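# Insert loose short pin into empty block hole

## Task

Take the short pin lying free on the table (not the one already seated in a block) and push it into the unoccupied hole in the blocks until it bottoms out, then release it. It must stay seated without the robot holding it. At the end the robot must not be gripping any other loose item. The block with that hole stands loose and must finish upright, less than a finger's width from its starting spot and turned about the same way. Release and move the gripper away afterwards.

## Robot and tools

Robot: two xArm6 arms, left_arm and right_arm, each with a parallel two-finger gripper and a wrist camera (cam_left_wrist, cam_right_wrist, both 896x504 pixels). The bases sit in one shared scene frame: left_arm root at (-0.029, +0.431, 0) m, quat_wxyz (+1.000, 0, 0, -0.026); right_arm root at (-0.024, -0.398, 0) m, quat_wxyz (+0.997, 0, 0, +0.075). In the scene frame the origin is on the tabletop midway between the arms, +z is up, +x points out across the table, and left_arm is on the +y side. The arm names do not match left or right in the images. Mounting plates and the metal frame behind the arms are fixed obstacles.

Gripper: the fingers point along the gripper's +z axis and close along its y axis. The reported end_effector_position (link pinch) is between the pads when closed, about 2 cm short of the fingertips. When the fingers close, the tips move roughly 10 mm further along +z. Wrist camera frame: +z looks forward, +x is image right, +y is image down.

execute_actions takes "actions", a list with zero or one item, plus an optional boolean "pictures".
- Empty list: nothing is commanded and the current state comes back, with camera images.
- Motion item: {"rows": [...], "steps": n}. n is 5 to 15 control steps of 1/30 s each (default 15). Each row covers one step, and the last row is repeated if there are fewer rows than steps. Every row is a single flat list of exactly 14 numbers covering both arms, even if only one arm moves: left_arm waist, shoulder, elbow, forearm roll, wrist pitch, wrist roll, opening, then the same seven for right_arm. The joint values are absolute target angles in radians, in joint space (not Cartesian), on the same scale that Joint positions prints. Stated ranges per arm: waist -6.283 to 6.283, shoulder -2.059 to 2.094, elbow -3.927 to 0.192, forearm roll -6.283 to 6.283, wrist pitch -1.693 to 3.142, wrist roll -6.283 to 6.283. A target more than 0.010 rad beyond a range end, and further out than the joint's last reported angle, makes the whole call refused, and nothing is sent. True ends may differ by 0.010 rad; a target past the true end gets clipped and the result may say "joint sent to its limit" (possibly referring to an earlier action). The opening is an absolute command from -1 (closed) to +1 (fully open).
- Wait item: {"steps": n} with n up to 300 and no rows; it returns once n steps have elapsed since the previous result, counting your reply time.
Images arrive only with an empty list or "pictures": true.

Motion limits: joint targets move at most 3.14 rad/s with about 0.16 s to accelerate, and an arm's joints are timed to arrive together. Each step the sent target stays within 0.623 rad of the measured angle, and if a step would move the gripper more than 70 mm from where it is, all joints of that arm are scaled back. Results are taken 5 steps before an action ends; those steps run while you reply. Between calls the arms keep heading to the last row until they settle or a step is HELD.

Reading results: the state line, left_arm: … | right_arm: …, gives each gripper's position (m), quat_wxyz and linear/angular velocities in the scene frame. Printed positions can be off, more at long reach. Joint positions and Joint velocities list each arm's six joints (rad, rad/s) then the finger-pad gap (m; 0.084 fully open). grip_measured is the measured opening on the command scale. "joint command not followed" means the clearance check altered or blocked joint targets on some steps; HELD marks steps where your row was partly or fully not sent. MOTOR HOT appears from 65 °C; at 80 °C an OVER-TEMPERATURE FAULT brakes that arm until it cools. A TORQUE FAULT occurs when contact torque hits a joint's load limit (waist 44, shoulder 44, elbow 26.4, forearm roll 26.4, wrist pitch 17.6, wrist roll 17.6 N m, held weight included): the arm backs off slightly, pauses 10 s and drops the rest of the call.

Gripping: to hold, command an opening clearly below grip_measured; lower means a harder squeeze, up to about 24 N per pad on parts up to about 6 cm wide. Fast closing can press harder. Sending back the read grip_measured still presses lightly. Random brief tugs on held parts or pushes on loose items can happen.

zoom_image: {"camera": "cam_left_wrist" or "cam_right_wrist", "region": [x0, y0, x1, y1]} in pixels of that camera's latest full image, origin top-left, at most 504 by 504. It gives a closer view and moves nothing.

read_manual: optional "section" (only "licences"); returns URDF licence texts, no motion.

finished_scene: {"scene": number of the current scene}. Replying with no tool call ends everything.

Avoid: knocking anything off the table, shoving or tipping the blocks, pressing hard, dropping or slamming parts, letting the arms collide or press on each other, and leaving any object in the gripper. Open and withdraw before finishing. Quick, smooth, low-effort motion is preferred.

Each tool is called after "Emit:" by a JSON object that holds its "api" and its "payload", one argument or row to a line.

## Session

Emit:
{"api": "execute_actions", "payload": {
  "actions": []
}}

Scene clock: 0.00 s of 4690.00 s.
left_arm: end_effector_position=(+0.1005, +0.0996, +0.3102) grip_measured=+1.00 end_effector_quat_wxyz=(-0.325, +0.846, -0.380, +0.186) end_effector_velocity=(-0.000, +0.000, -0.001) end_effector_angular_velocity=(+0.002, -0.000, -0.000) | right_arm: end_effector_position=(+0.3141, +0.0433, +0.2663) grip_measured=+1.00 end_effector_quat_wxyz=(-0.064, -0.559, +0.825, +0.051) end_effector_velocity=(+0.000, +0.000, +0.001) end_effector_angular_velocity=(+0.003, -0.000, -0.001)
Joint positions: left_arm=[-1.564 -0.126 -1.135  0.585  1.767 -0.807  0.084] | right_arm=[ 0.71   0.372 -1.747  0.132  1.474  2.791  0.084]
Joint velocities: left_arm=[-0.     0.     0.002 -0.    -0.    -0.     0.   ] | right_arm=[-0.001 -0.002 -0.     0.002 -0.001 -0.     0.   ]

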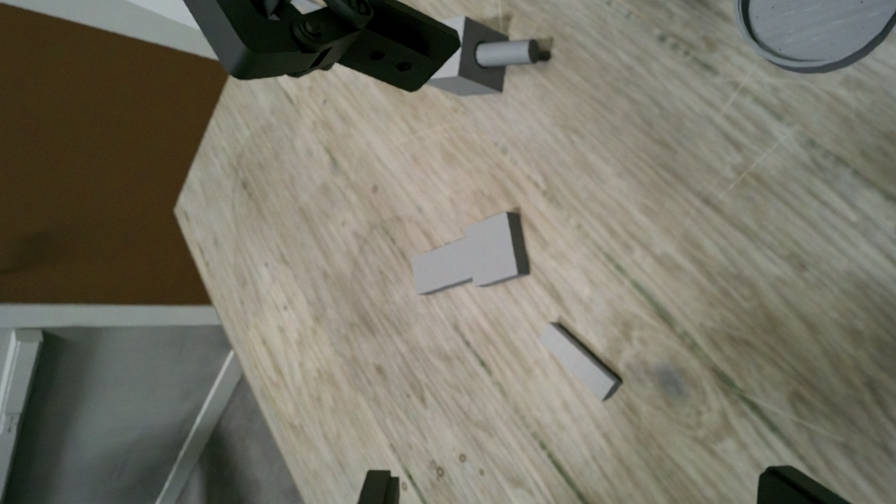

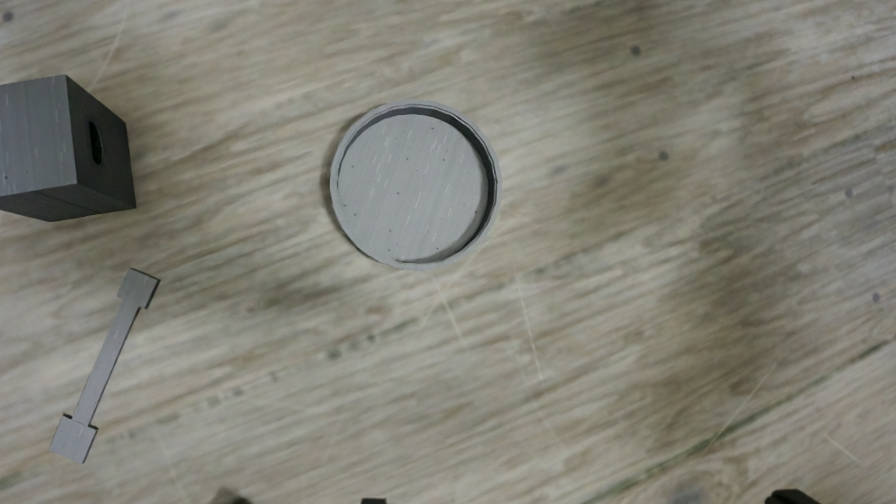

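Emit:
{"api": "zoom_image", "payload": {
  "camera": "cam_left_wrist",
  "region": [380, 0, 700, 420]
}}

Emit:
{"api": "zoom_image", "payload": {
  "camera": "cam_right_wrist",
  "region": [0, 50, 300, 504]
}}

Region (380, 0, 700, 420) of cam_left_wrist's 896x504 image, scaled by 1.200, with more detail than that image has; it fills the left 384 columns of this view, and the rest is white.

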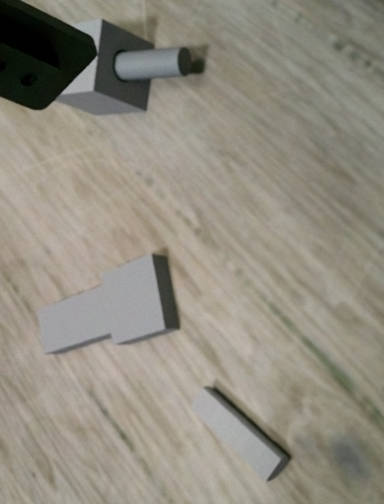

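Region (0, 50, 300, 504) of cam_right_wrist's 896x504 image, scaled by 1.110, with more detail than that image has; it fills the left 333 columns of this view, and the rest is white.

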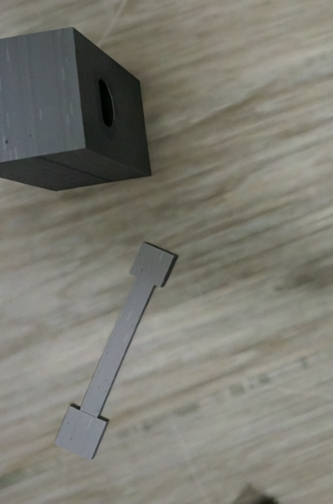

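Emit:
{"api": "execute_actions", "payload": {
  "actions": [
    {"rows": [[-1.564,-0.126,-1.135,0.585,1.767,-0.807,1, 0.436,-0.0635,-1.5652,0,1.6287,0.5856,1]], "steps": 15}
  ]
}}

Emit:
{"api": "execute_actions", "payload": {
  "actions": [
    {"rows": [[-0.495,-0.0635,-1.5652,0,1.6287,-0.547,1, 0.436,-0.0635,-1.5652,0,1.6287,0.5856,1]], "steps": 15}
  ]
}}

Emit:
{"api": "execute_actions", "payload": {
  "actions": [
    {"steps": 30}
  ],
  "pictures": true
}}

Scene clock: 1.97 s of 4690.00 s.
left_arm: end_effector_position=(+0.1005, +0.0997, +0.3100) grip_measured=+1.00 end_effector_quat_wxyz=(-0.326, +0.846, -0.380, +0.185) end_effector_velocity=(+0.000, +0.000, -0.001) end_effector_angular_velocity=(+0.002, -0.000, +0.001) | right_arm: end_effector_position=(+0.3463, -0.0544, +0.3425) grip_measured=+1.00 end_effector_quat_wxyz=(-0.022, -0.666, +0.745, +0.032) end_effector_velocity=(+0.064, -0.374, +0.246) end_effector_angular_velocity=(+0.077, -0.330, +1.459)
Joint positions: left_arm=[-1.564 -0.126 -1.135  0.585  1.767 -0.807  0.084] | right_arm=[ 0.567  0.145 -1.654  0.064  1.554  2.396  0.084]
Joint velocities: left_arm=[ 0.001  0.002  0.     0.    -0.    -0.     0.   ] | right_arm=[-0.52  -0.816  0.35  -0.249  0.291 -1.951 -0.   ]
Steps of this call (steps 1 to 49: nothing new was sent; steps 50 to 59: the first 10 steps of this action). Readings (joint positions):
50: left_arm=[-1.564 -0.126 -1.135 0.585 1.767 -0.807] | right_arm=[0.709 0.371 -1.746 0.132 1.474 2.790]
51: left_arm=[-1.564 -0.126 -1.135 0.585 1.767 -0.807] | right_arm=[0.707 0.367 -1.743 0.130 1.477 2.780]
53: left_arm=[-1.564 -0.126 -1.135 0.585 1.767 -0.807] | right_arm=[0.682 0.326 -1.719 0.117 1.494 2.714]
57: left_arm=[-1.564 -0.126 -1.135 0.585 1.767 -0.807] | right_arm=[0.602 0.201 -1.677 0.080 1.534 2.517]
59: the state above

Scene clock: 2.47 s of 4690.00 s.
left_arm: end_effector_position=(+0.1801, +0.0881, +0.3444) grip_measured=+1.00 end_effector_quat_wxyz=(-0.165, +0.952, -0.256, +0.038) end_effector_velocity=(+0.413, +0.104, +0.117) end_effector_angular_velocity=(-0.800, +0.564, +1.262) | right_arm: end_effector_position=(+0.3498, -0.1483, +0.3982) grip_measured=+1.00 end_effector_quat_wxyz=(+0.001, +0.984, -0.176, -0.002) end_effector_velocity=(-0.002, -0.016, +0.007) end_effector_angular_velocity=(+0.004, -0.006, +3.051)
Joint positions: left_arm=[-1.137 -0.092 -1.378  0.26   1.689 -0.663  0.084] | right_arm=[ 0.439 -0.059 -1.566  0.001  1.627  0.943  0.084]
Joint velocities: left_arm=[ 1.545  0.086 -0.536 -0.749 -0.173  0.333 -0.   ] | right_arm=[-0.022 -0.033  0.015 -0.009  0.014 -3.074  0.   ]
Steps of this call (steps 1 to 5: the last 5 steps of your previous action; steps 6 to 15: the first 10 steps of this action). Readings (joint positions):
6: left_arm=[-1.563 -0.126 -1.135 0.584 1.767 -0.807] | right_arm=[0.475 -0.001 -1.593 0.019 1.606 1.880]
7: left_arm=[-1.556 -0.125 -1.141 0.575 1.765 -0.802] | right_arm=[0.465 -0.017 -1.587 0.014 1.611 1.777]
9: left_arm=[-1.491 -0.116 -1.184 0.510 1.749 -0.773] | right_arm=[0.452 -0.039 -1.577 0.008 1.619 1.570]
13: left_arm=[-1.244 -0.097 -1.335 0.318 1.703 -0.689] | right_arm=[0.441 -0.056 -1.567 0.002 1.626 1.152]
15: the state above

Scene clock: 3.47 s of 4690.00 s.
left_arm: end_effector_position=(+0.3542, +0.1971, +0.4000) grip_measured=+1.00 end_effector_quat_wxyz=(-0.000, +1.000, -0.001, -0.000) end_effector_velocity=(+0.001, +0.001, +0.000) end_effector_angular_velocity=(-0.001, -0.001, +0.001) | right_arm: end_effector_position=(+0.3498, -0.1502, +0.4000) grip_measured=+1.00 end_effector_quat_wxyz=(+0.000, +1.000, +0.000, -0.000) end_effector_velocity=(-0.000, +0.000, +0.000) end_effector_angular_velocity=(+0.001, +0.000, +0.000)
Joint positions: left_arm=[-0.496 -0.064 -1.565  0.     1.629 -0.547  0.084] | right_arm=[ 0.436 -0.063 -1.565  0.     1.629  0.586  0.084]
Joint velocities: left_arm=[ 0.002 -0.001 -0.    -0.    -0.     0.001  0.   ] | right_arm=[-0.    -0.001  0.     0.001  0.    -0.    -0.   ]
Kept back: nothing.
Steps of this call (steps 1 to 5: the last 5 steps of your previous action; steps 6 to 30: the robot went on to your last target). Readings (joint positions):
1: left_arm=[-1.086 -0.089 -1.395 0.236 1.684 -0.652] | right_arm=[0.438 -0.060 -1.565 0.001 1.628 0.844]
2: left_arm=[-1.036 -0.087 -1.410 0.215 1.679 -0.643] | right_arm=[0.438 -0.061 -1.565 0.001 1.628 0.759]
4: left_arm=[-0.940 -0.083 -1.437 0.178 1.670 -0.626] | right_arm=[0.437 -0.062 -1.565 0.000 1.628 0.643]
8: left_arm=[-0.752 -0.074 -1.490 0.103 1.653 -0.593] | right_arm=[0.436 -0.063 -1.565 0.000 1.629 0.590]
30: the state above
All arms were judged still, so your last target was given up. Only a new action makes them travel on or press farther. Fingers that are still opening or closing keep moving.

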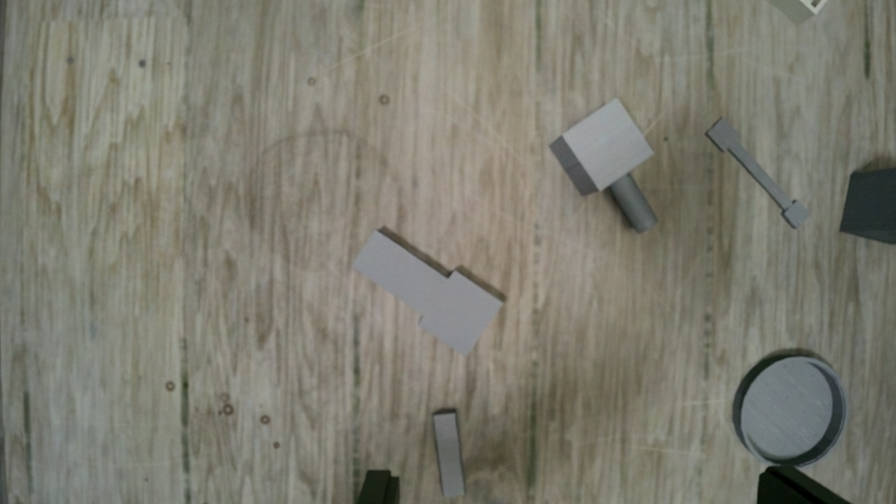

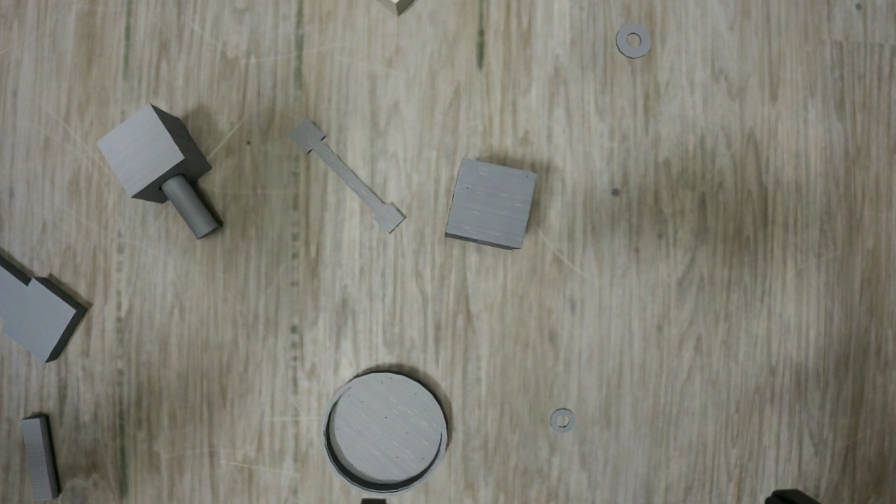

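Emit:
{"api": "zoom_image", "payload": {
  "camera": "cam_left_wrist",
  "region": [380, 390, 530, 504]
}}

Emit:
{"api": "zoom_image", "payload": {
  "camera": "cam_right_wrist",
  "region": [0, 390, 150, 504]
}}

Region (380, 390, 530, 504) of cam_left_wrist's 896x504 image, scaled by 3.360, with more detail than that image has; it fills the top 383 rows of this view, and the rest is white.

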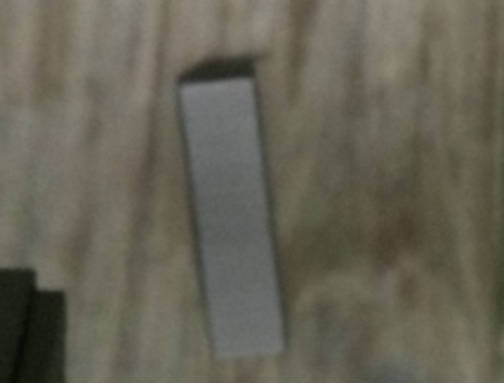

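Region (0, 390, 150, 504) of cam_right_wrist's 896x504 image, scaled by 3.360, with more detail than that image has; it fills the top 383 rows of this view, and the rest is white.

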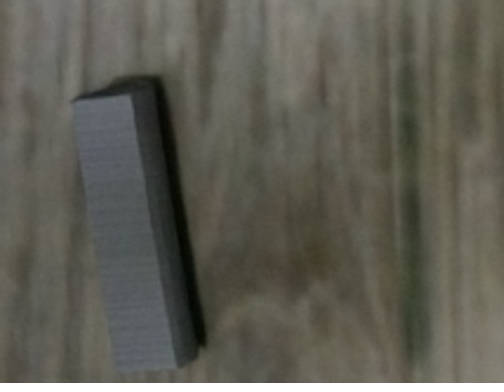

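Emit:
{"api": "execute_actions", "payload": {
  "actions": [
    {"rows": [[-0.495,-0.0635,-1.5652,0,1.1,-0.547,1, 0.75,-0.0635,-1.5652,0,2.15,0.9,1]], "steps": 15}
  ]
}}

Emit:
{"api": "execute_actions", "payload": {
  "actions": [
    {"steps": 15}
  ],
  "pictures": true
}}

Scene clock: 4.43 s of 4690.00 s.
left_arm: end_effector_position=(+0.4437, +0.1428, +0.4619) grip_measured=+1.00 end_effector_quat_wxyz=(+0.120, +0.973, -0.000, +0.198) end_effector_velocity=(+0.198, -0.120, +0.240) end_effector_angular_velocity=(-0.655, -1.073, +0.002) | right_arm: end_effector_position=(+0.2128, -0.1439, +0.3897) grip_measured=+1.00 end_effector_quat_wxyz=(+0.142, +0.981, +0.001, -0.132) end_effector_velocity=(-0.516, -0.070, +0.040) end_effector_angular_velocity=(-1.361, +0.792, +0.096)
Joint positions: left_arm=[-0.495 -0.064 -1.567  0.     1.164 -0.547  0.084] | right_arm=[ 0.671 -0.063 -1.565  0.     2.017  0.82   0.084]
Joint velocities: left_arm=[ 0.    -0.014 -0.022  0.    -1.221 -0.002  0.   ] | right_arm=[ 0.948 -0.004  0.001  0.002  1.538  0.921 -0.   ]
Steps of this call (steps 1 to 19: nothing new was sent; steps 20 to 29: the first 10 steps of this action). Readings (joint positions):
20: left_arm=[-0.495 -0.064 -1.565 -0.000 1.628 -0.547] | right_arm=[0.436 -0.063 -1.565 -0.000 1.630 0.586]
21: left_arm=[-0.495 -0.064 -1.565 -0.000 1.618 -0.547] | right_arm=[0.441 -0.063 -1.566 -0.000 1.639 0.592]
23: left_arm=[-0.495 -0.063 -1.564 -0.000 1.549 -0.547] | right_arm=[0.478 -0.064 -1.566 -0.001 1.707 0.634]
27: left_arm=[-0.495 -0.063 -1.565 0.000 1.275 -0.547] | right_arm=[0.607 -0.063 -1.565 0.000 1.913 0.757]
29: the state above

Scene clock: 4.93 s of 4690.00 s.
left_arm: end_effector_position=(+0.4537, +0.1367, +0.4726) grip_measured=+1.00 end_effector_quat_wxyz=(+0.136, +0.965, -0.000, +0.223) end_effector_velocity=(-0.000, -0.000, -0.000) end_effector_angular_velocity=(-0.001, +0.000, +0.001) | right_arm: end_effector_position=(+0.1710, -0.1530, +0.3956) grip_measured=+1.00 end_effector_quat_wxyz=(+0.202, +0.966, -0.000, -0.160) end_effector_velocity=(-0.002, +0.000, +0.000) end_effector_angular_velocity=(-0.001, +0.001, +0.004)
Joint positions: left_arm=[-0.495 -0.064 -1.565 -0.     1.1   -0.547  0.084] | right_arm=[ 0.749 -0.064 -1.565 -0.     2.15   0.9    0.084]
Joint velocities: left_arm=[-0.    -0.     0.001 -0.    -0.001 -0.001 -0.   ] | right_arm=[ 0.005 -0.001  0.     0.     0.002  0.001  0.   ]
Kept back: nothing.
Steps of this call (steps 1 to 5: the last 5 steps of your previous action; steps 6 to 15: the robot went on to your last target). Readings (joint positions):
1: left_arm=[-0.495 -0.064 -1.568 0.000 1.132 -0.547] | right_arm=[0.701 -0.063 -1.565 0.000 2.066 0.849]
2: left_arm=[-0.495 -0.065 -1.568 0.000 1.116 -0.547] | right_arm=[0.725 -0.063 -1.565 0.001 2.104 0.871]
4: left_arm=[-0.495 -0.064 -1.566 -0.000 1.105 -0.547] | right_arm=[0.747 -0.064 -1.565 0.001 2.138 0.892]
8: left_arm=[-0.495 -0.063 -1.564 0.000 1.101 -0.547] | right_arm=[0.748 -0.064 -1.566 -0.000 2.149 0.899]
15: the state above

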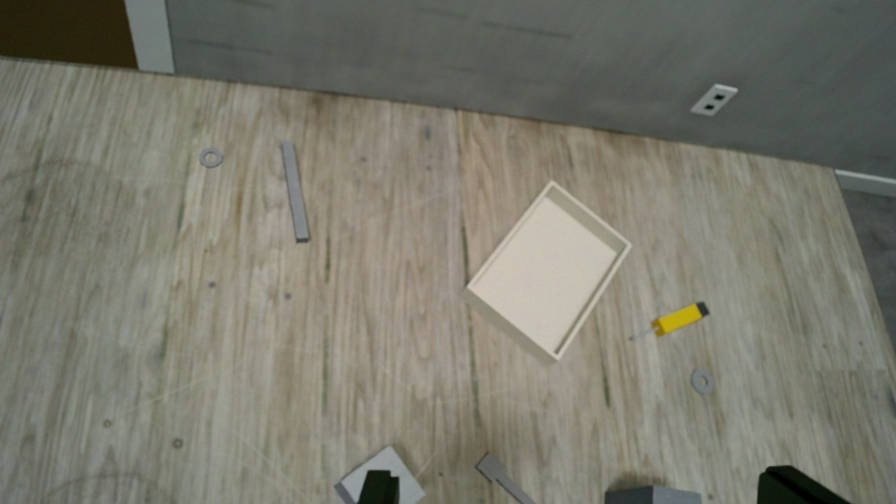

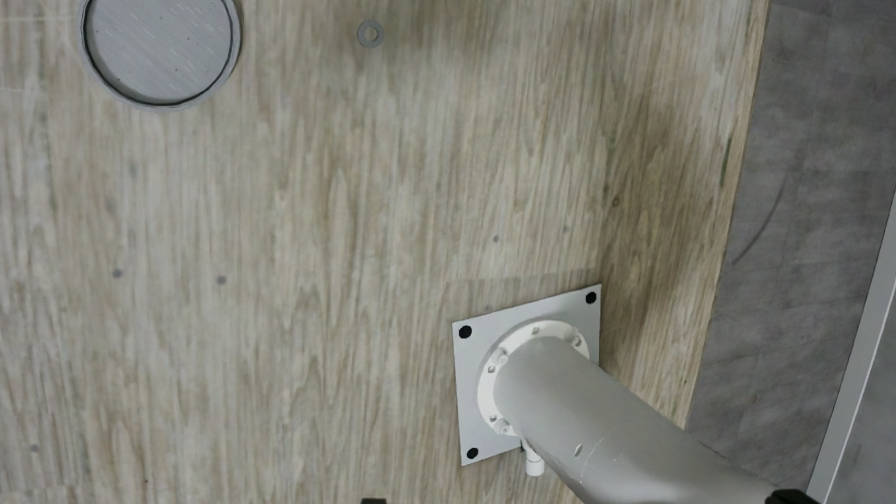

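Emit:
{"api": "execute_actions", "payload": {
  "actions": [
    {"rows": [[-0.57,-0.0635,-1.5652,0,2.15,-0.62,1, 0.36,-0.525,-0.0707,0,-0.104,0,1]], "steps": 15}
  ]
}}

Emit:
{"api": "execute_actions", "payload": {
  "actions": [
    {"steps": 30}
  ],
  "pictures": true
}}

Scene clock: 6.27 s of 4690.00 s.
left_arm: end_effector_position=(+0.3508, +0.1741, +0.4023) grip_measured=+1.00 end_effector_quat_wxyz=(+0.010, +1.000, -0.001, +0.015) end_effector_velocity=(-0.459, +0.243, -0.174) end_effector_angular_velocity=(+1.158, +1.719, -0.003) | right_arm: end_effector_position=(+0.2277, -0.2030, +0.3227) grip_measured=+1.00 end_effector_quat_wxyz=(+0.061, +0.987, +0.114, -0.100) end_effector_velocity=(+0.125, -0.135, -0.450) end_effector_angular_velocity=(+0.692, -0.270, +1.006)
Joint positions: left_arm=[-0.542 -0.063 -1.564 -0.     1.59  -0.592  0.084] | right_arm=[ 0.511 -0.347 -1.093 -0.001  1.674  0.43   0.084]
Joint velocities: left_arm=[-0.122 -0.002 -0.004  0.     2.079 -0.119 -0.   ] | right_arm=[-0.578 -0.669  1.897  0.003 -1.866 -1.628 -0.   ]
Steps of this call (steps 1 to 15: the robot went on to your last target; steps 16 to 30: nothing new was sent; steps 31 to 40: the first 10 steps of this action). Readings (joint positions):
31: left_arm=[-0.495 -0.063 -1.565 0.000 1.101 -0.547] | right_arm=[0.750 -0.064 -1.564 0.000 2.149 0.899]
32: left_arm=[-0.496 -0.064 -1.566 0.000 1.111 -0.548] | right_arm=[0.745 -0.070 -1.555 0.000 2.139 0.889]
34: left_arm=[-0.504 -0.064 -1.567 0.000 1.180 -0.556] | right_arm=[0.705 -0.119 -1.486 0.001 2.069 0.819]
38: left_arm=[-0.533 -0.063 -1.564 -0.000 1.451 -0.583] | right_arm=[0.557 -0.292 -1.223 -0.001 1.804 0.554]
40: the state above

Scene clock: 7.27 s of 4690.00 s.
left_arm: end_effector_position=(+0.2258, +0.2482, +0.3956) grip_measured=+1.00 end_effector_quat_wxyz=(-0.150, +0.966, -0.001, -0.210) end_effector_velocity=(+0.000, -0.000, +0.000) end_effector_angular_velocity=(-0.001, +0.000, -0.002) | right_arm: end_effector_position=(+0.3077, -0.2128, +0.1565) grip_measured=+1.00 end_effector_quat_wxyz=(-0.086, +0.909, +0.237, +0.331) end_effector_velocity=(-0.001, -0.001, -0.001) end_effector_angular_velocity=(+0.002, -0.007, +0.001)
Joint positions: left_arm=[-0.57  -0.063 -1.565  0.     2.15  -0.62   0.084] | right_arm=[ 0.36  -0.525 -0.072 -0.    -0.102  0.     0.084]
Joint velocities: left_arm=[ 0.     0.001 -0.001 -0.     0.     0.002 -0.   ] | right_arm=[-0.001  0.001  0.008 -0.    -0.016 -0.002 -0.   ]
Kept back: nothing.
Steps of this call (steps 1 to 5: the last 5 steps of your previous action; steps 6 to 30: the robot went on to your last target). Readings (joint positions):
1: left_arm=[-0.546 -0.063 -1.564 -0.000 1.660 -0.596] | right_arm=[0.493 -0.368 -1.031 -0.001 1.613 0.380]
2: left_arm=[-0.549 -0.063 -1.564 -0.000 1.730 -0.600] | right_arm=[0.478 -0.385 -0.971 -0.000 1.553 0.338]
4: left_arm=[-0.556 -0.063 -1.564 -0.000 1.870 -0.606] | right_arm=[0.455 -0.412 -0.855 -0.000 1.439 0.271]
8: left_arm=[-0.568 -0.064 -1.564 -0.000 2.102 -0.618] | right_arm=[0.423 -0.449 -0.637 -0.000 1.222 0.179]
30: the state above

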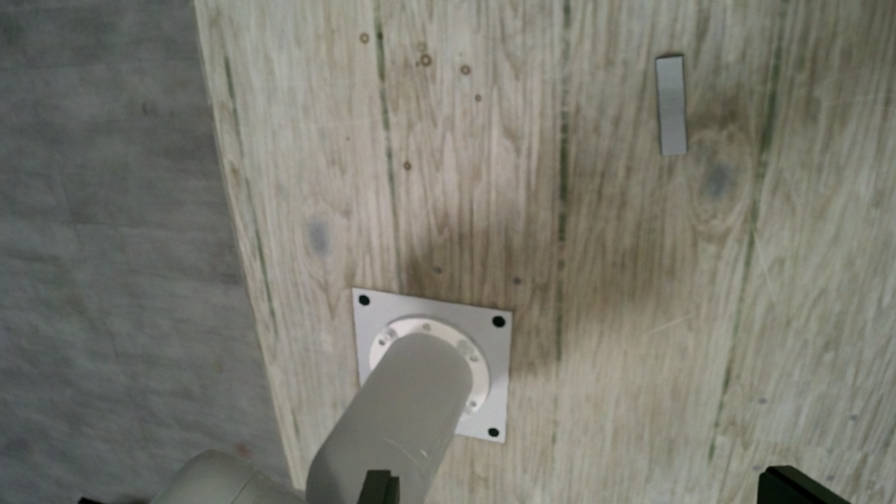

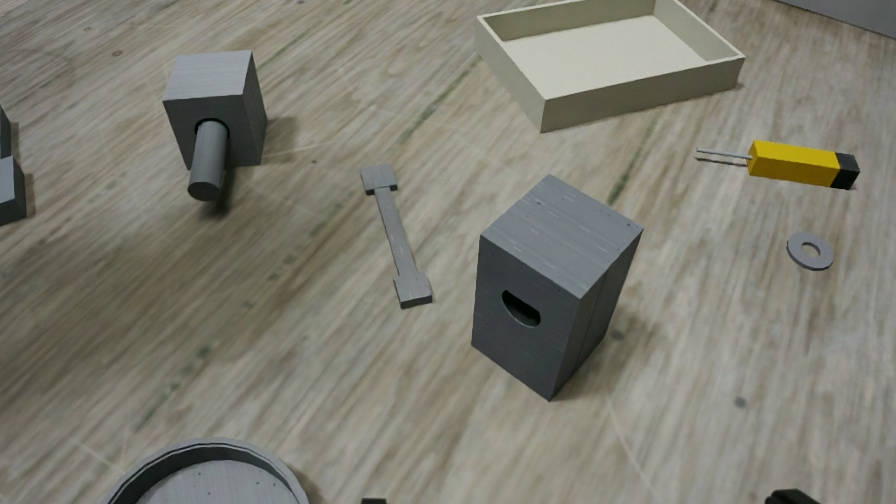

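Emit:
{"api": "zoom_image", "payload": {
  "camera": "cam_right_wrist",
  "region": [460, 170, 660, 410]
}}

Region (460, 170, 660, 410) of cam_right_wrist's 896x504 image, scaled by 2.100, with more detail than that image has.

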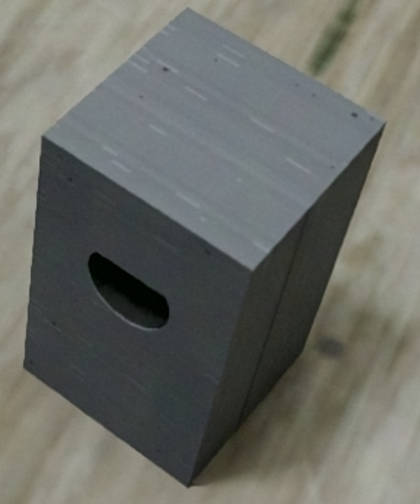

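Emit:
{"api": "execute_actions", "payload": {
  "actions": [
    {"rows": [[0.35,-0.0635,-1.5652,0,1.6287,0.3,1, 0.7,0.2,-1.5,0,1.3,0.8,1]], "steps": 15}
  ]
}}

Emit:
{"api": "execute_actions", "payload": {
  "actions": [
    {"rows": [[0.35,-0.0635,-1.5652,0,1.6287,0.3,1, 0.7,0.2,-1.5,0,1.3,0.8,1]], "steps": 8}
  ]
}}

Emit:
{"api": "execute_actions", "payload": {
  "actions": [
    {"rows": [[0.35,-0.0635,-1.5652,0,1.6287,0.3,1, 1.0279,0.8667,-2.1042,0,1.2375,1.068,1]], "steps": 15}
  ]
}}

Emit:
{"api": "execute_actions", "payload": {
  "actions": [
    {"steps": 25}
  ],
  "pictures": true
}}

Scene clock: 9.73 s of 4690.00 s.
left_arm: end_effector_position=(+0.3313, +0.3250, +0.3885) grip_measured=+1.00 end_effector_quat_wxyz=(-0.040, +0.990, -0.002, -0.136) end_effector_velocity=(+0.301, +0.414, +0.002) end_effector_angular_velocity=(-0.523, -0.529, +0.069) | right_arm: end_effector_position=(+0.3025, -0.1160, +0.1059) grip_measured=+1.00 end_effector_quat_wxyz=(-0.075, +0.981, +0.133, +0.115) end_effector_velocity=(+0.019, +0.384, -0.043) end_effector_angular_velocity=(-0.619, +1.402, -0.942)
Joint positions: left_arm=[-0.234 -0.063 -1.565  0.     1.913 -0.282  0.084] | right_arm=[ 0.563 -0.105 -0.535 -0.     0.364  0.443  0.084]
Joint velocities: left_arm=[ 1.283 -0.002 -0.     0.003 -0.653  1.265  0.   ] | right_arm=[ 0.644  1.455 -2.198 -0.002  2.208  1.65  -0.   ]
Steps of this call (steps 1 to 15: the robot went on to your last target; steps 16 to 64: nothing new was sent; steps 65 to 74: the first 10 steps of this action). Readings (joint positions):
65: left_arm=[-0.569 -0.064 -1.565 -0.000 2.149 -0.619] | right_arm=[0.360 -0.524 -0.071 0.000 -0.103 0.001]
66: left_arm=[-0.562 -0.064 -1.565 -0.001 2.141 -0.609] | right_arm=[0.365 -0.516 -0.079 0.000 -0.093 0.011]
68: left_arm=[-0.500 -0.063 -1.565 -0.002 2.086 -0.543] | right_arm=[0.401 -0.449 -0.145 0.001 -0.024 0.081]
72: left_arm=[-0.320 -0.063 -1.565 -0.000 1.960 -0.367] | right_arm=[0.517 -0.211 -0.396 -0.000 0.222 0.324]
74: the state above

Scene clock: 10.00 s of 4690.00 s.
left_arm: end_effector_position=(+0.3881, +0.4498, +0.3924) grip_measured=+1.00 end_effector_quat_wxyz=(+0.003, +0.998, -0.001, -0.062) end_effector_velocity=(+0.128, +0.506, +0.027) end_effector_angular_velocity=(-0.122, -0.589, +0.013) | right_arm: end_effector_position=(+0.3253, -0.0327, +0.1740) grip_measured=+1.00 end_effector_quat_wxyz=(-0.025, +0.998, +0.059, +0.027) end_effector_velocity=(+0.089, +0.219, +0.416) end_effector_angular_velocity=(-0.173, +0.213, -0.309)
Joint positions: left_arm=[ 0.098 -0.063 -1.565  0.     1.752  0.047  0.084] | right_arm=[ 0.658  0.107 -1.091 -0.     0.912  0.69   0.084]
Joint velocities: left_arm=[ 1.198 -0.001 -0.    -0.001 -0.582  1.194  0.   ] | right_arm=[ 0.172  0.386 -1.829 -0.001  1.716  0.482  0.   ]
Steps of this call (steps 1 to 5: the last 5 steps of your previous action; steps 6 to 8: the first 3 steps of this action). Readings (joint positions):
6: left_arm=[0.017 -0.063 -1.565 0.000 1.791 -0.033] | right_arm=[0.646 0.080 -0.967 -0.000 0.793 0.656]
7: left_arm=[0.057 -0.063 -1.565 0.000 1.772 0.007] | right_arm=[0.653 0.094 -1.030 -0.000 0.854 0.674]
8: the state above

Scene clock: 10.50 s of 4690.00 s.
left_arm: end_effector_position=(+0.4005, +0.5614, +0.4000) grip_measured=+1.00 end_effector_quat_wxyz=(+0.000, +1.000, -0.002, -0.000) end_effector_velocity=(-0.001, +0.004, -0.001) end_effector_angular_velocity=(+0.002, +0.001, +0.006) | right_arm: end_effector_position=(+0.3022, +0.1237, +0.2042) grip_measured=+1.00 end_effector_quat_wxyz=(-0.002, +0.999, +0.040, +0.001) end_effector_velocity=(-0.176, +0.413, -0.272) end_effector_angular_velocity=(-0.029, +0.022, +0.113)
Joint positions: left_arm=[ 0.348 -0.064 -1.565 -0.     1.629  0.3    0.084] | right_arm=[ 0.862  0.525 -1.785 -0.     1.256  0.932  0.084]
Joint velocities: left_arm=[ 0.009  0.001  0.001  0.002 -0.002  0.002 -0.   ] | right_arm=[ 0.596  1.228 -1.122  0.002 -0.07   0.483  0.   ]
Steps of this call (steps 1 to 5: the last 5 steps of your previous action; steps 6 to 15: the first 10 steps of this action). Readings (joint positions):
6: left_arm=[0.321 -0.064 -1.565 0.001 1.645 0.267] | right_arm=[0.694 0.185 -1.445 -0.000 1.242 0.784]
7: left_arm=[0.338 -0.064 -1.566 0.001 1.637 0.283] | right_arm=[0.701 0.199 -1.484 -0.000 1.269 0.798]
9: left_arm=[0.348 -0.064 -1.566 0.000 1.631 0.295] | right_arm=[0.736 0.266 -1.564 -0.001 1.273 0.833]
13: left_arm=[0.347 -0.064 -1.565 -0.000 1.629 0.299] | right_arm=[0.823 0.443 -1.710 -0.000 1.261 0.900]
15: the state above

Scene clock: 11.33 s of 4690.00 s.
left_arm: end_effector_position=(+0.4003, +0.5625, +0.4000) grip_measured=+1.00 end_effector_quat_wxyz=(+0.000, +1.000, -0.001, +0.000) end_effector_velocity=(-0.000, +0.000, +0.001) end_effector_angular_velocity=(+0.000, -0.001, +0.000) | right_arm: end_effector_position=(+0.2352, +0.2265, +0.1204) grip_measured=+1.00 end_effector_quat_wxyz=(-0.000, +0.999, +0.055, +0.000) end_effector_velocity=(-0.001, +0.002, +0.001) end_effector_angular_velocity=(+0.004, -0.003, +0.002)
Joint positions: left_arm=[ 0.35  -0.064 -1.565 -0.     1.629  0.3    0.084] | right_arm=[ 1.028  0.866 -2.104 -0.     1.238  1.068  0.084]
Joint velocities: left_arm=[ 0.001 -0.001 -0.001 -0.     0.     0.    -0.   ] | right_arm=[ 0.003  0.    -0.003 -0.001 -0.001  0.001  0.   ]
Kept back: nothing.
Steps of this call (steps 1 to 5: the last 5 steps of your previous action; steps 6 to 25: the robot went on to your last target). Readings (joint positions):
1: left_arm=[0.348 -0.064 -1.565 -0.000 1.629 0.300] | right_arm=[0.882 0.566 -1.823 0.000 1.254 0.948]
2: left_arm=[0.348 -0.064 -1.565 -0.000 1.629 0.300] | right_arm=[0.902 0.607 -1.860 0.000 1.252 0.964]
4: left_arm=[0.349 -0.064 -1.565 -0.000 1.629 0.300] | right_arm=[0.941 0.688 -1.935 0.000 1.247 0.996]
8: left_arm=[0.350 -0.064 -1.565 -0.000 1.629 0.300] | right_arm=[1.014 0.835 -2.070 0.000 1.239 1.054]
25: the state above

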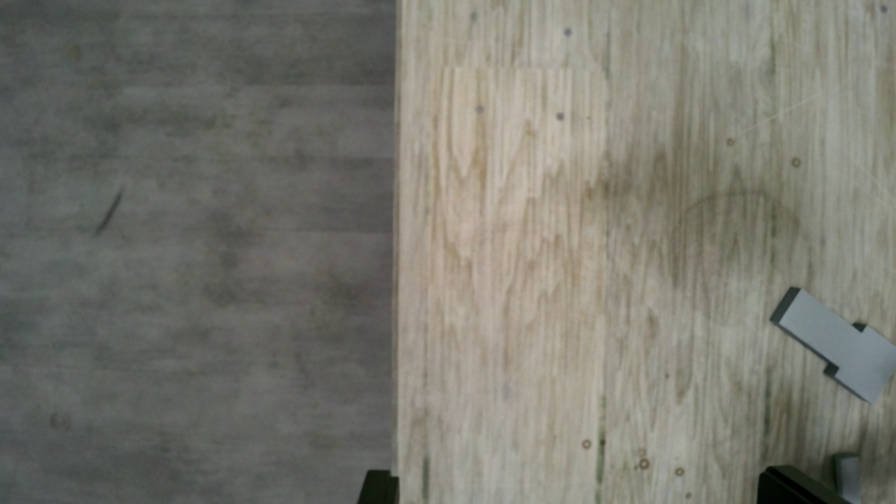

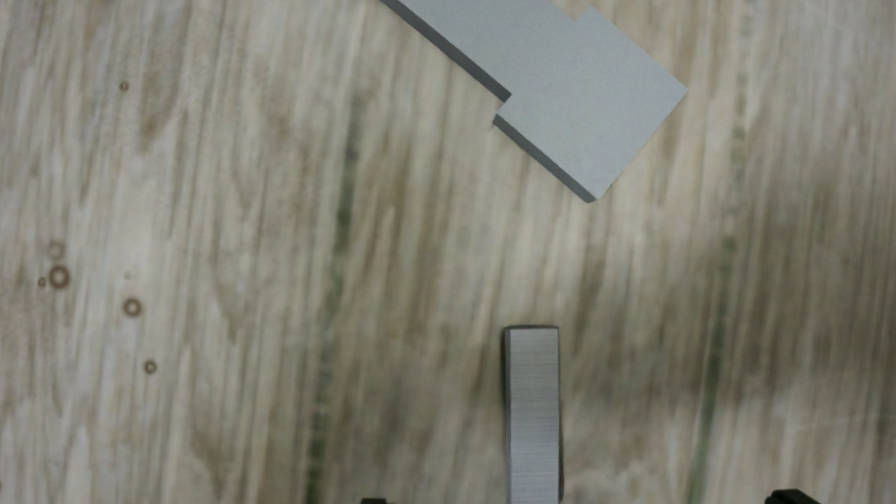

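Emit:
{"api": "execute_actions", "payload": {
  "actions": [
    {"rows": [[0.35,-0.0635,-1.5652,0,1.6287,0.3,1, 1.0403,0.9133,-1.9816,0,1.0683,1.0805,1]], "steps": 15}
  ]
}}

Emit:
{"api": "execute_actions", "payload": {
  "actions": [
    {"steps": 12}
  ],
  "pictures": true
}}

Scene clock: 12.43 s of 4690.00 s.
left_arm: end_effector_position=(+0.4003, +0.5625, +0.4000) grip_measured=+1.00 end_effector_quat_wxyz=(+0.000, +1.000, -0.001, +0.000) end_effector_velocity=(+0.000, -0.000, +0.002) end_effector_angular_velocity=(+0.001, -0.003, -0.002) | right_arm: end_effector_position=(+0.2233, +0.2208, +0.0426) grip_measured=+1.00 end_effector_quat_wxyz=(+0.007, +0.998, +0.055, -0.004) end_effector_velocity=(+0.041, +0.077, +0.131) end_effector_angular_velocity=(+0.283, -0.115, -0.016)
Joint positions: left_arm=[ 0.35  -0.064 -1.565 -0.     1.629  0.3    0.084] | right_arm=[ 1.041  0.92  -1.976  0.     1.072  1.08   0.084]
Joint velocities: left_arm=[-0.001 -0.001 -0.003  0.     0.     0.001 -0.   ] | right_arm=[-0.014 -0.11  -0.129 -0.002 -0.067  0.003  0.   ]
Steps of this call (steps 1 to 15: the robot went on to your last target; steps 16 to 23: nothing new was sent; steps 24 to 33: the first 10 steps of this action). Readings (joint positions):
24: left_arm=[0.350 -0.063 -1.565 -0.000 1.629 0.300] | right_arm=[1.028 0.867 -2.104 -0.000 1.236 1.068]
25: left_arm=[0.350 -0.063 -1.565 0.000 1.629 0.300] | right_arm=[1.028 0.868 -2.099 -0.000 1.226 1.069]
27: left_arm=[0.350 -0.063 -1.565 0.000 1.629 0.300] | right_arm=[1.032 0.879 -2.059 -0.000 1.160 1.074]
31: left_arm=[0.350 -0.063 -1.565 0.000 1.629 0.300] | right_arm=[1.041 0.922 -1.974 0.000 1.078 1.080]
33: the state above

Scene clock: 12.83 s of 4690.00 s.
left_arm: end_effector_position=(+0.4003, +0.5625, +0.4000) grip_measured=+1.00 end_effector_quat_wxyz=(+0.000, +1.000, -0.001, +0.000) end_effector_velocity=(+0.000, -0.000, +0.000) end_effector_angular_velocity=(+0.000, -0.000, +0.000) | right_arm: end_effector_position=(+0.2253, +0.2249, +0.0500) grip_measured=+1.00 end_effector_quat_wxyz=(+0.000, +0.998, +0.055, -0.000) end_effector_velocity=(+0.002, +0.003, +0.005) end_effector_angular_velocity=(+0.010, -0.004, -0.001)
Joint positions: left_arm=[ 0.35  -0.064 -1.565 -0.     1.629  0.3    0.084] | right_arm=[ 1.04   0.913 -1.982  0.     1.068  1.08   0.084]
Joint velocities: left_arm=[-0.    -0.    -0.    -0.     0.    -0.001 -0.   ] | right_arm=[-0.001 -0.003 -0.006 -0.    -0.002 -0.     0.   ]
Kept back: nothing.
Steps of this call (steps 1 to 5: the last 5 steps of your previous action; steps 6 to 12: the robot went on to your last target). Readings (joint positions):
1: left_arm=[0.350 -0.064 -1.565 0.000 1.629 0.300] | right_arm=[1.040 0.916 -1.980 0.000 1.070 1.080]
2: left_arm=[0.350 -0.063 -1.565 0.000 1.629 0.300] | right_arm=[1.040 0.913 -1.984 -0.000 1.069 1.080]
4: left_arm=[0.350 -0.063 -1.565 0.000 1.629 0.300] | right_arm=[1.040 0.910 -1.986 -0.000 1.068 1.080]
8: left_arm=[0.350 -0.064 -1.565 0.000 1.629 0.300] | right_arm=[1.040 0.913 -1.982 -0.000 1.068 1.080]
12: the state above

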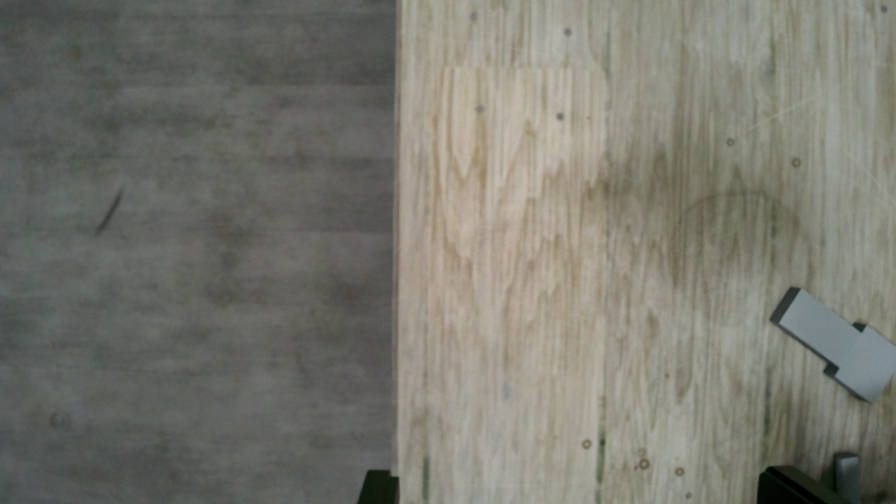

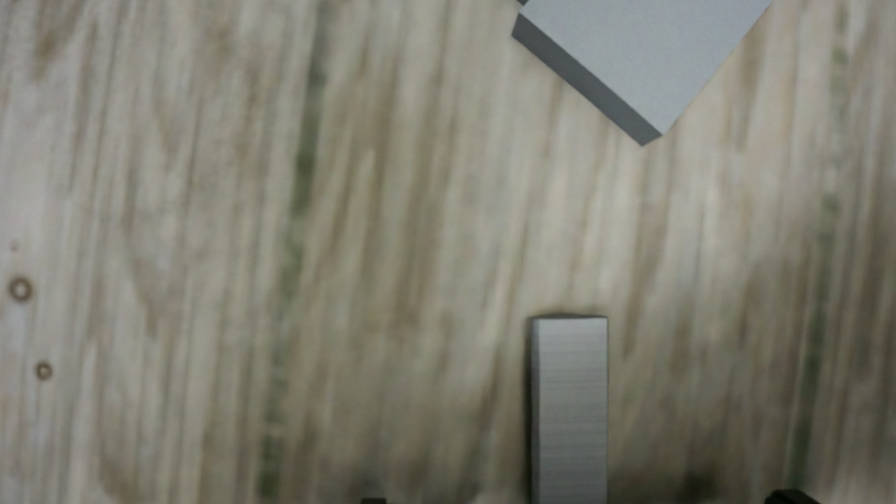

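Emit:
{"api": "zoom_image", "payload": {
  "camera": "cam_right_wrist",
  "region": [500, 300, 640, 400]
}}

Region (500, 300, 640, 400) of cam_right_wrist's 896x504 image, scaled by 3.600, with more detail than that image has; it fills the top 360 rows of this view, and the rest is white.

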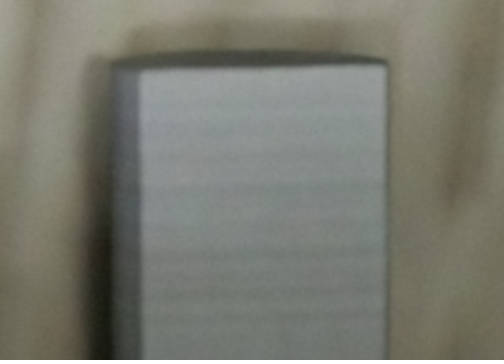

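Emit:
{"api": "execute_actions", "payload": {
  "actions": [
    {"rows": [[0.35,-0.0635,-1.5652,0,1.6287,0.3,1, 1.0403,0.9163,-1.9810,0,1.0647,1.0805,0.6],[0.35,-0.0635,-1.5652,0,1.6287,0.3,1, 1.0403,0.9193,-1.9804,0,1.0610,1.0805,0.3],[0.35,-0.0635,-1.5652,0,1.6287,0.3,1, 1.0403,0.9223,-1.9797,0,1.0574,1.0805,0.0],[0.35,-0.0635,-1.5652,0,1.6287,0.3,1, 1.0403,0.9253,-1.9791,0,1.0538,1.0805,-0.05],[0.35,-0.0635,-1.5652,0,1.6287,0.3,1, 1.0403,0.9283,-1.9785,0,1.0502,1.0805,-0.05],[0.35,-0.0635,-1.5652,0,1.6287,0.3,1, 1.0403,0.9314,-1.9779,0,1.0465,1.0805,-0.05],[0.35,-0.0635,-1.5652,0,1.6287,0.3,1, 1.0403,0.9344,-1.9773,0,1.0429,1.0805,-0.05],[0.35,-0.0635,-1.5652,0,1.6287,0.3,1, 1.0403,0.9374,-1.9766,0,1.0393,1.0805,-0.05],[0.35,-0.0635,-1.5652,0,1.6287,0.3,1, 1.0403,0.9404,-1.9760,0,1.0356,1.0805,-0.05],[0.35,-0.0635,-1.5652,0,1.6287,0.3,1, 1.0403,0.9434,-1.9754,0,1.0320,1.0805,-0.05]], "steps": 15}
  ]
}}

Emit:
{"api": "execute_actions", "payload": {
  "actions": [
    {"steps": 15}
  ],
  "pictures": true
}}

Scene clock: 14.13 s of 4690.00 s.
left_arm: end_effector_position=(+0.4003, +0.5625, +0.4000) grip_measured=+1.00 end_effector_quat_wxyz=(+0.000, +1.000, -0.001, +0.000) end_effector_velocity=(+0.000, -0.000, +0.000) end_effector_angular_velocity=(-0.000, -0.000, -0.001) | right_arm: end_effector_position=(+0.2252, +0.2247, +0.0337) grip_measured=-0.06 end_effector_quat_wxyz=(+0.001, +0.998, +0.055, -0.000) end_effector_velocity=(+0.001, +0.001, -0.056) end_effector_angular_velocity=(+0.005, -0.003, +0.001)
Joint positions: left_arm=[ 0.35  -0.064 -1.565  0.     1.629  0.3    0.084] | right_arm=[ 1.04   0.937 -1.976  0.     1.04   1.081  0.041]
Joint velocities: left_arm=[-0.001 -0.     0.    -0.    -0.    -0.    -0.   ] | right_arm=[-0.     0.087  0.015 -0.001 -0.108 -0.    -0.   ]
Steps of this call (steps 1 to 15: the robot went on to your last target; steps 16 to 29: nothing new was sent; steps 30 to 39: the first 10 steps of this action). Readings (joint positions):
30: left_arm=[0.350 -0.064 -1.565 0.000 1.629 0.300] | right_arm=[1.040 0.913 -1.982 -0.000 1.068 1.081]
31: left_arm=[0.350 -0.063 -1.565 -0.000 1.629 0.300] | right_arm=[1.040 0.914 -1.982 -0.000 1.066 1.081]
33: left_arm=[0.350 -0.064 -1.565 -0.000 1.629 0.300] | right_arm=[1.040 0.918 -1.981 -0.000 1.061 1.080]
37: left_arm=[0.350 -0.064 -1.565 0.000 1.629 0.300] | right_arm=[1.040 0.931 -1.977 0.000 1.047 1.081]
39: the state above

Scene clock: 14.63 s of 4690.00 s.
left_arm: end_effector_position=(+0.4003, +0.5625, +0.4000) grip_measured=+1.00 end_effector_quat_wxyz=(+0.000, +1.000, -0.001, +0.000) end_effector_velocity=(-0.000, +0.001, +0.001) end_effector_angular_velocity=(+0.000, -0.001, +0.002) | right_arm: end_effector_position=(+0.2253, +0.2250, +0.0300) grip_measured=-0.06 end_effector_quat_wxyz=(-0.000, +0.998, +0.055, +0.000) end_effector_velocity=(-0.000, -0.000, -0.001) end_effector_angular_velocity=(-0.001, +0.002, -0.003)
Joint positions: left_arm=[ 0.35  -0.063 -1.565  0.     1.629  0.3    0.084] | right_arm=[ 1.04   0.943 -1.975  0.     1.032  1.081  0.041]
Joint velocities: left_arm=[ 0.002 -0.001 -0.001 -0.    -0.     0.     0.   ] | right_arm=[-0.     0.001  0.     0.002 -0.001  0.001 -0.   ]
Kept back: nothing.
Steps of this call (steps 1 to 5: the last 5 steps of your previous action; steps 6 to 15: the robot went on to your last target). Readings (joint positions):
1: left_arm=[0.350 -0.064 -1.565 -0.000 1.629 0.300] | right_arm=[1.040 0.940 -1.976 0.000 1.037 1.080]
2: left_arm=[0.350 -0.063 -1.565 0.000 1.629 0.300] | right_arm=[1.040 0.942 -1.975 0.000 1.035 1.080]
4: left_arm=[0.350 -0.064 -1.565 0.000 1.629 0.300] | right_arm=[1.040 0.944 -1.975 0.000 1.033 1.081]
8: left_arm=[0.350 -0.064 -1.565 0.000 1.629 0.300] | right_arm=[1.040 0.943 -1.976 -0.000 1.032 1.080]
15: the state above
All arms were judged still, so your last target was given up. Only a new action makes them travel on or press farther. Fingers that are still opening or closing keep moving.

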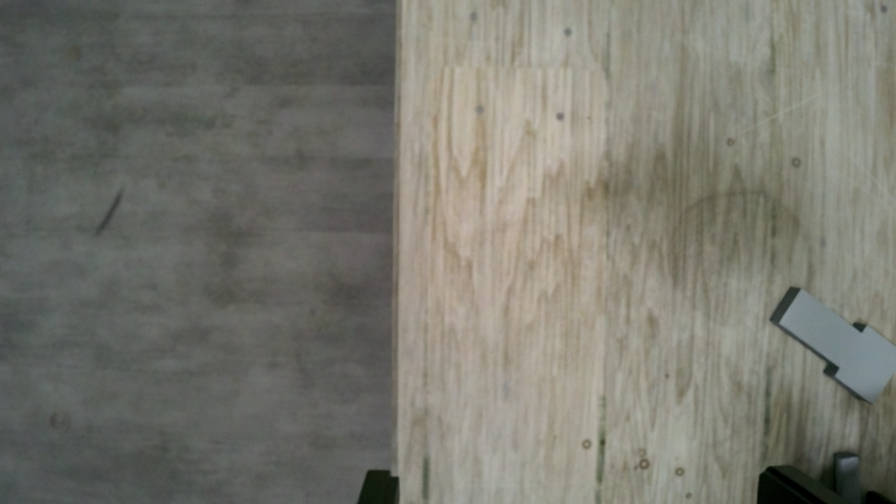

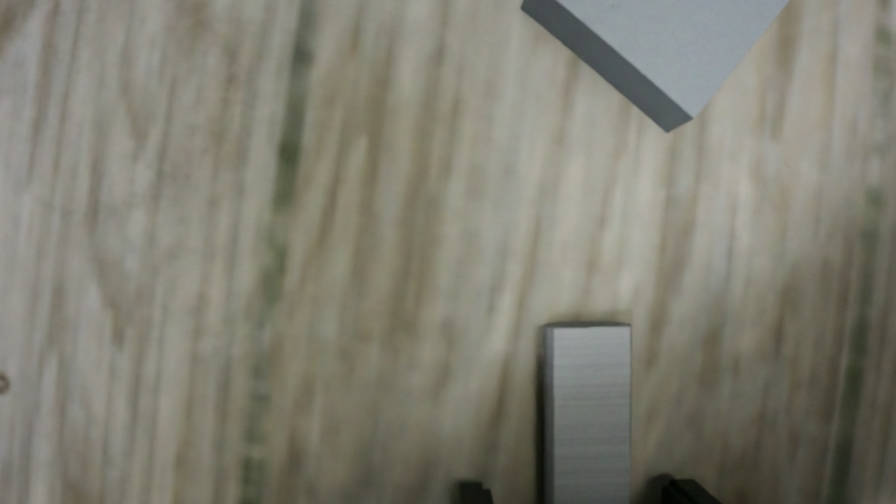

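Emit:
{"api": "zoom_image", "payload": {
  "camera": "cam_right_wrist",
  "region": [440, 310, 740, 504]
}}

Region (440, 310, 740, 504) of cam_right_wrist's 896x504 image, scaled by 1.680, with more detail than that image has; it fills the top 326 rows of this view, and the rest is white.

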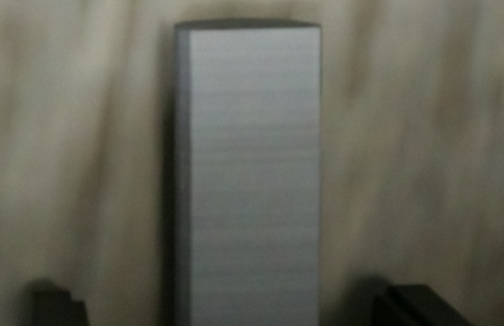

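Emit:
{"api": "execute_actions", "payload": {
  "actions": [
    {"rows": [[0.35,-0.0635,-1.5652,0,1.6287,0.3,1, 1.0403,0.9452,-1.9750,0,1.0298,1.0805,-0.05],[0.35,-0.0635,-1.5652,0,1.6287,0.3,1, 1.0403,0.9470,-1.9747,0,1.0277,1.0805,-0.05],[0.35,-0.0635,-1.5652,0,1.6287,0.3,1, 1.0403,0.9488,-1.9743,0,1.0255,1.0805,-0.05],[0.35,-0.0635,-1.5652,0,1.6287,0.3,1, 1.0403,0.9506,-1.9740,0,1.0233,1.0805,-0.05],[0.35,-0.0635,-1.5652,0,1.6287,0.3,1, 1.0403,0.9524,-1.9736,0,1.0212,1.0805,-0.05]], "steps": 15}
  ]
}}

Scene clock: 15.60 s of 4690.00 s.
left_arm: end_effector_position=(+0.4003, +0.5625, +0.4000) grip_measured=+1.00 end_effector_quat_wxyz=(+0.000, +1.000, -0.001, +0.000) end_effector_velocity=(+0.000, -0.000, +0.000) end_effector_angular_velocity=(+0.000, -0.001, -0.000) | right_arm: end_effector_position=(+0.2251, +0.2245, +0.0234) grip_measured=-0.06 end_effector_quat_wxyz=(+0.001, +0.998, +0.055, -0.000) end_effector_velocity=(+0.002, +0.005, +0.006) end_effector_angular_velocity=(+0.016, -0.007, +0.000)
Joint positions: left_arm=[ 0.35  -0.063 -1.565  0.     1.629  0.3    0.084] | right_arm=[ 1.04   0.953 -1.973  0.     1.022  1.081  0.041]
Joint velocities: left_arm=[-0.001 -0.    -0.001  0.    -0.    -0.001  0.   ] | right_arm=[ 0.    -0.004 -0.008 -0.001 -0.006  0.     0.   ]
Steps of this call (steps 1 to 19: nothing new was sent; steps 20 to 29: the first 10 steps of this action). Readings (joint positions):
20: left_arm=[0.350 -0.064 -1.565 -0.000 1.629 0.300] | right_arm=[1.040 0.943 -1.975 -0.000 1.032 1.081]
21: left_arm=[0.350 -0.063 -1.565 -0.000 1.629 0.300] | right_arm=[1.040 0.944 -1.975 -0.000 1.031 1.081]
23: left_arm=[0.350 -0.064 -1.565 -0.000 1.629 0.300] | right_arm=[1.040 0.947 -1.975 -0.000 1.028 1.080]
27: left_arm=[0.350 -0.063 -1.565 0.000 1.629 0.300] | right_arm=[1.040 0.953 -1.973 0.000 1.022 1.081]
29: the state above


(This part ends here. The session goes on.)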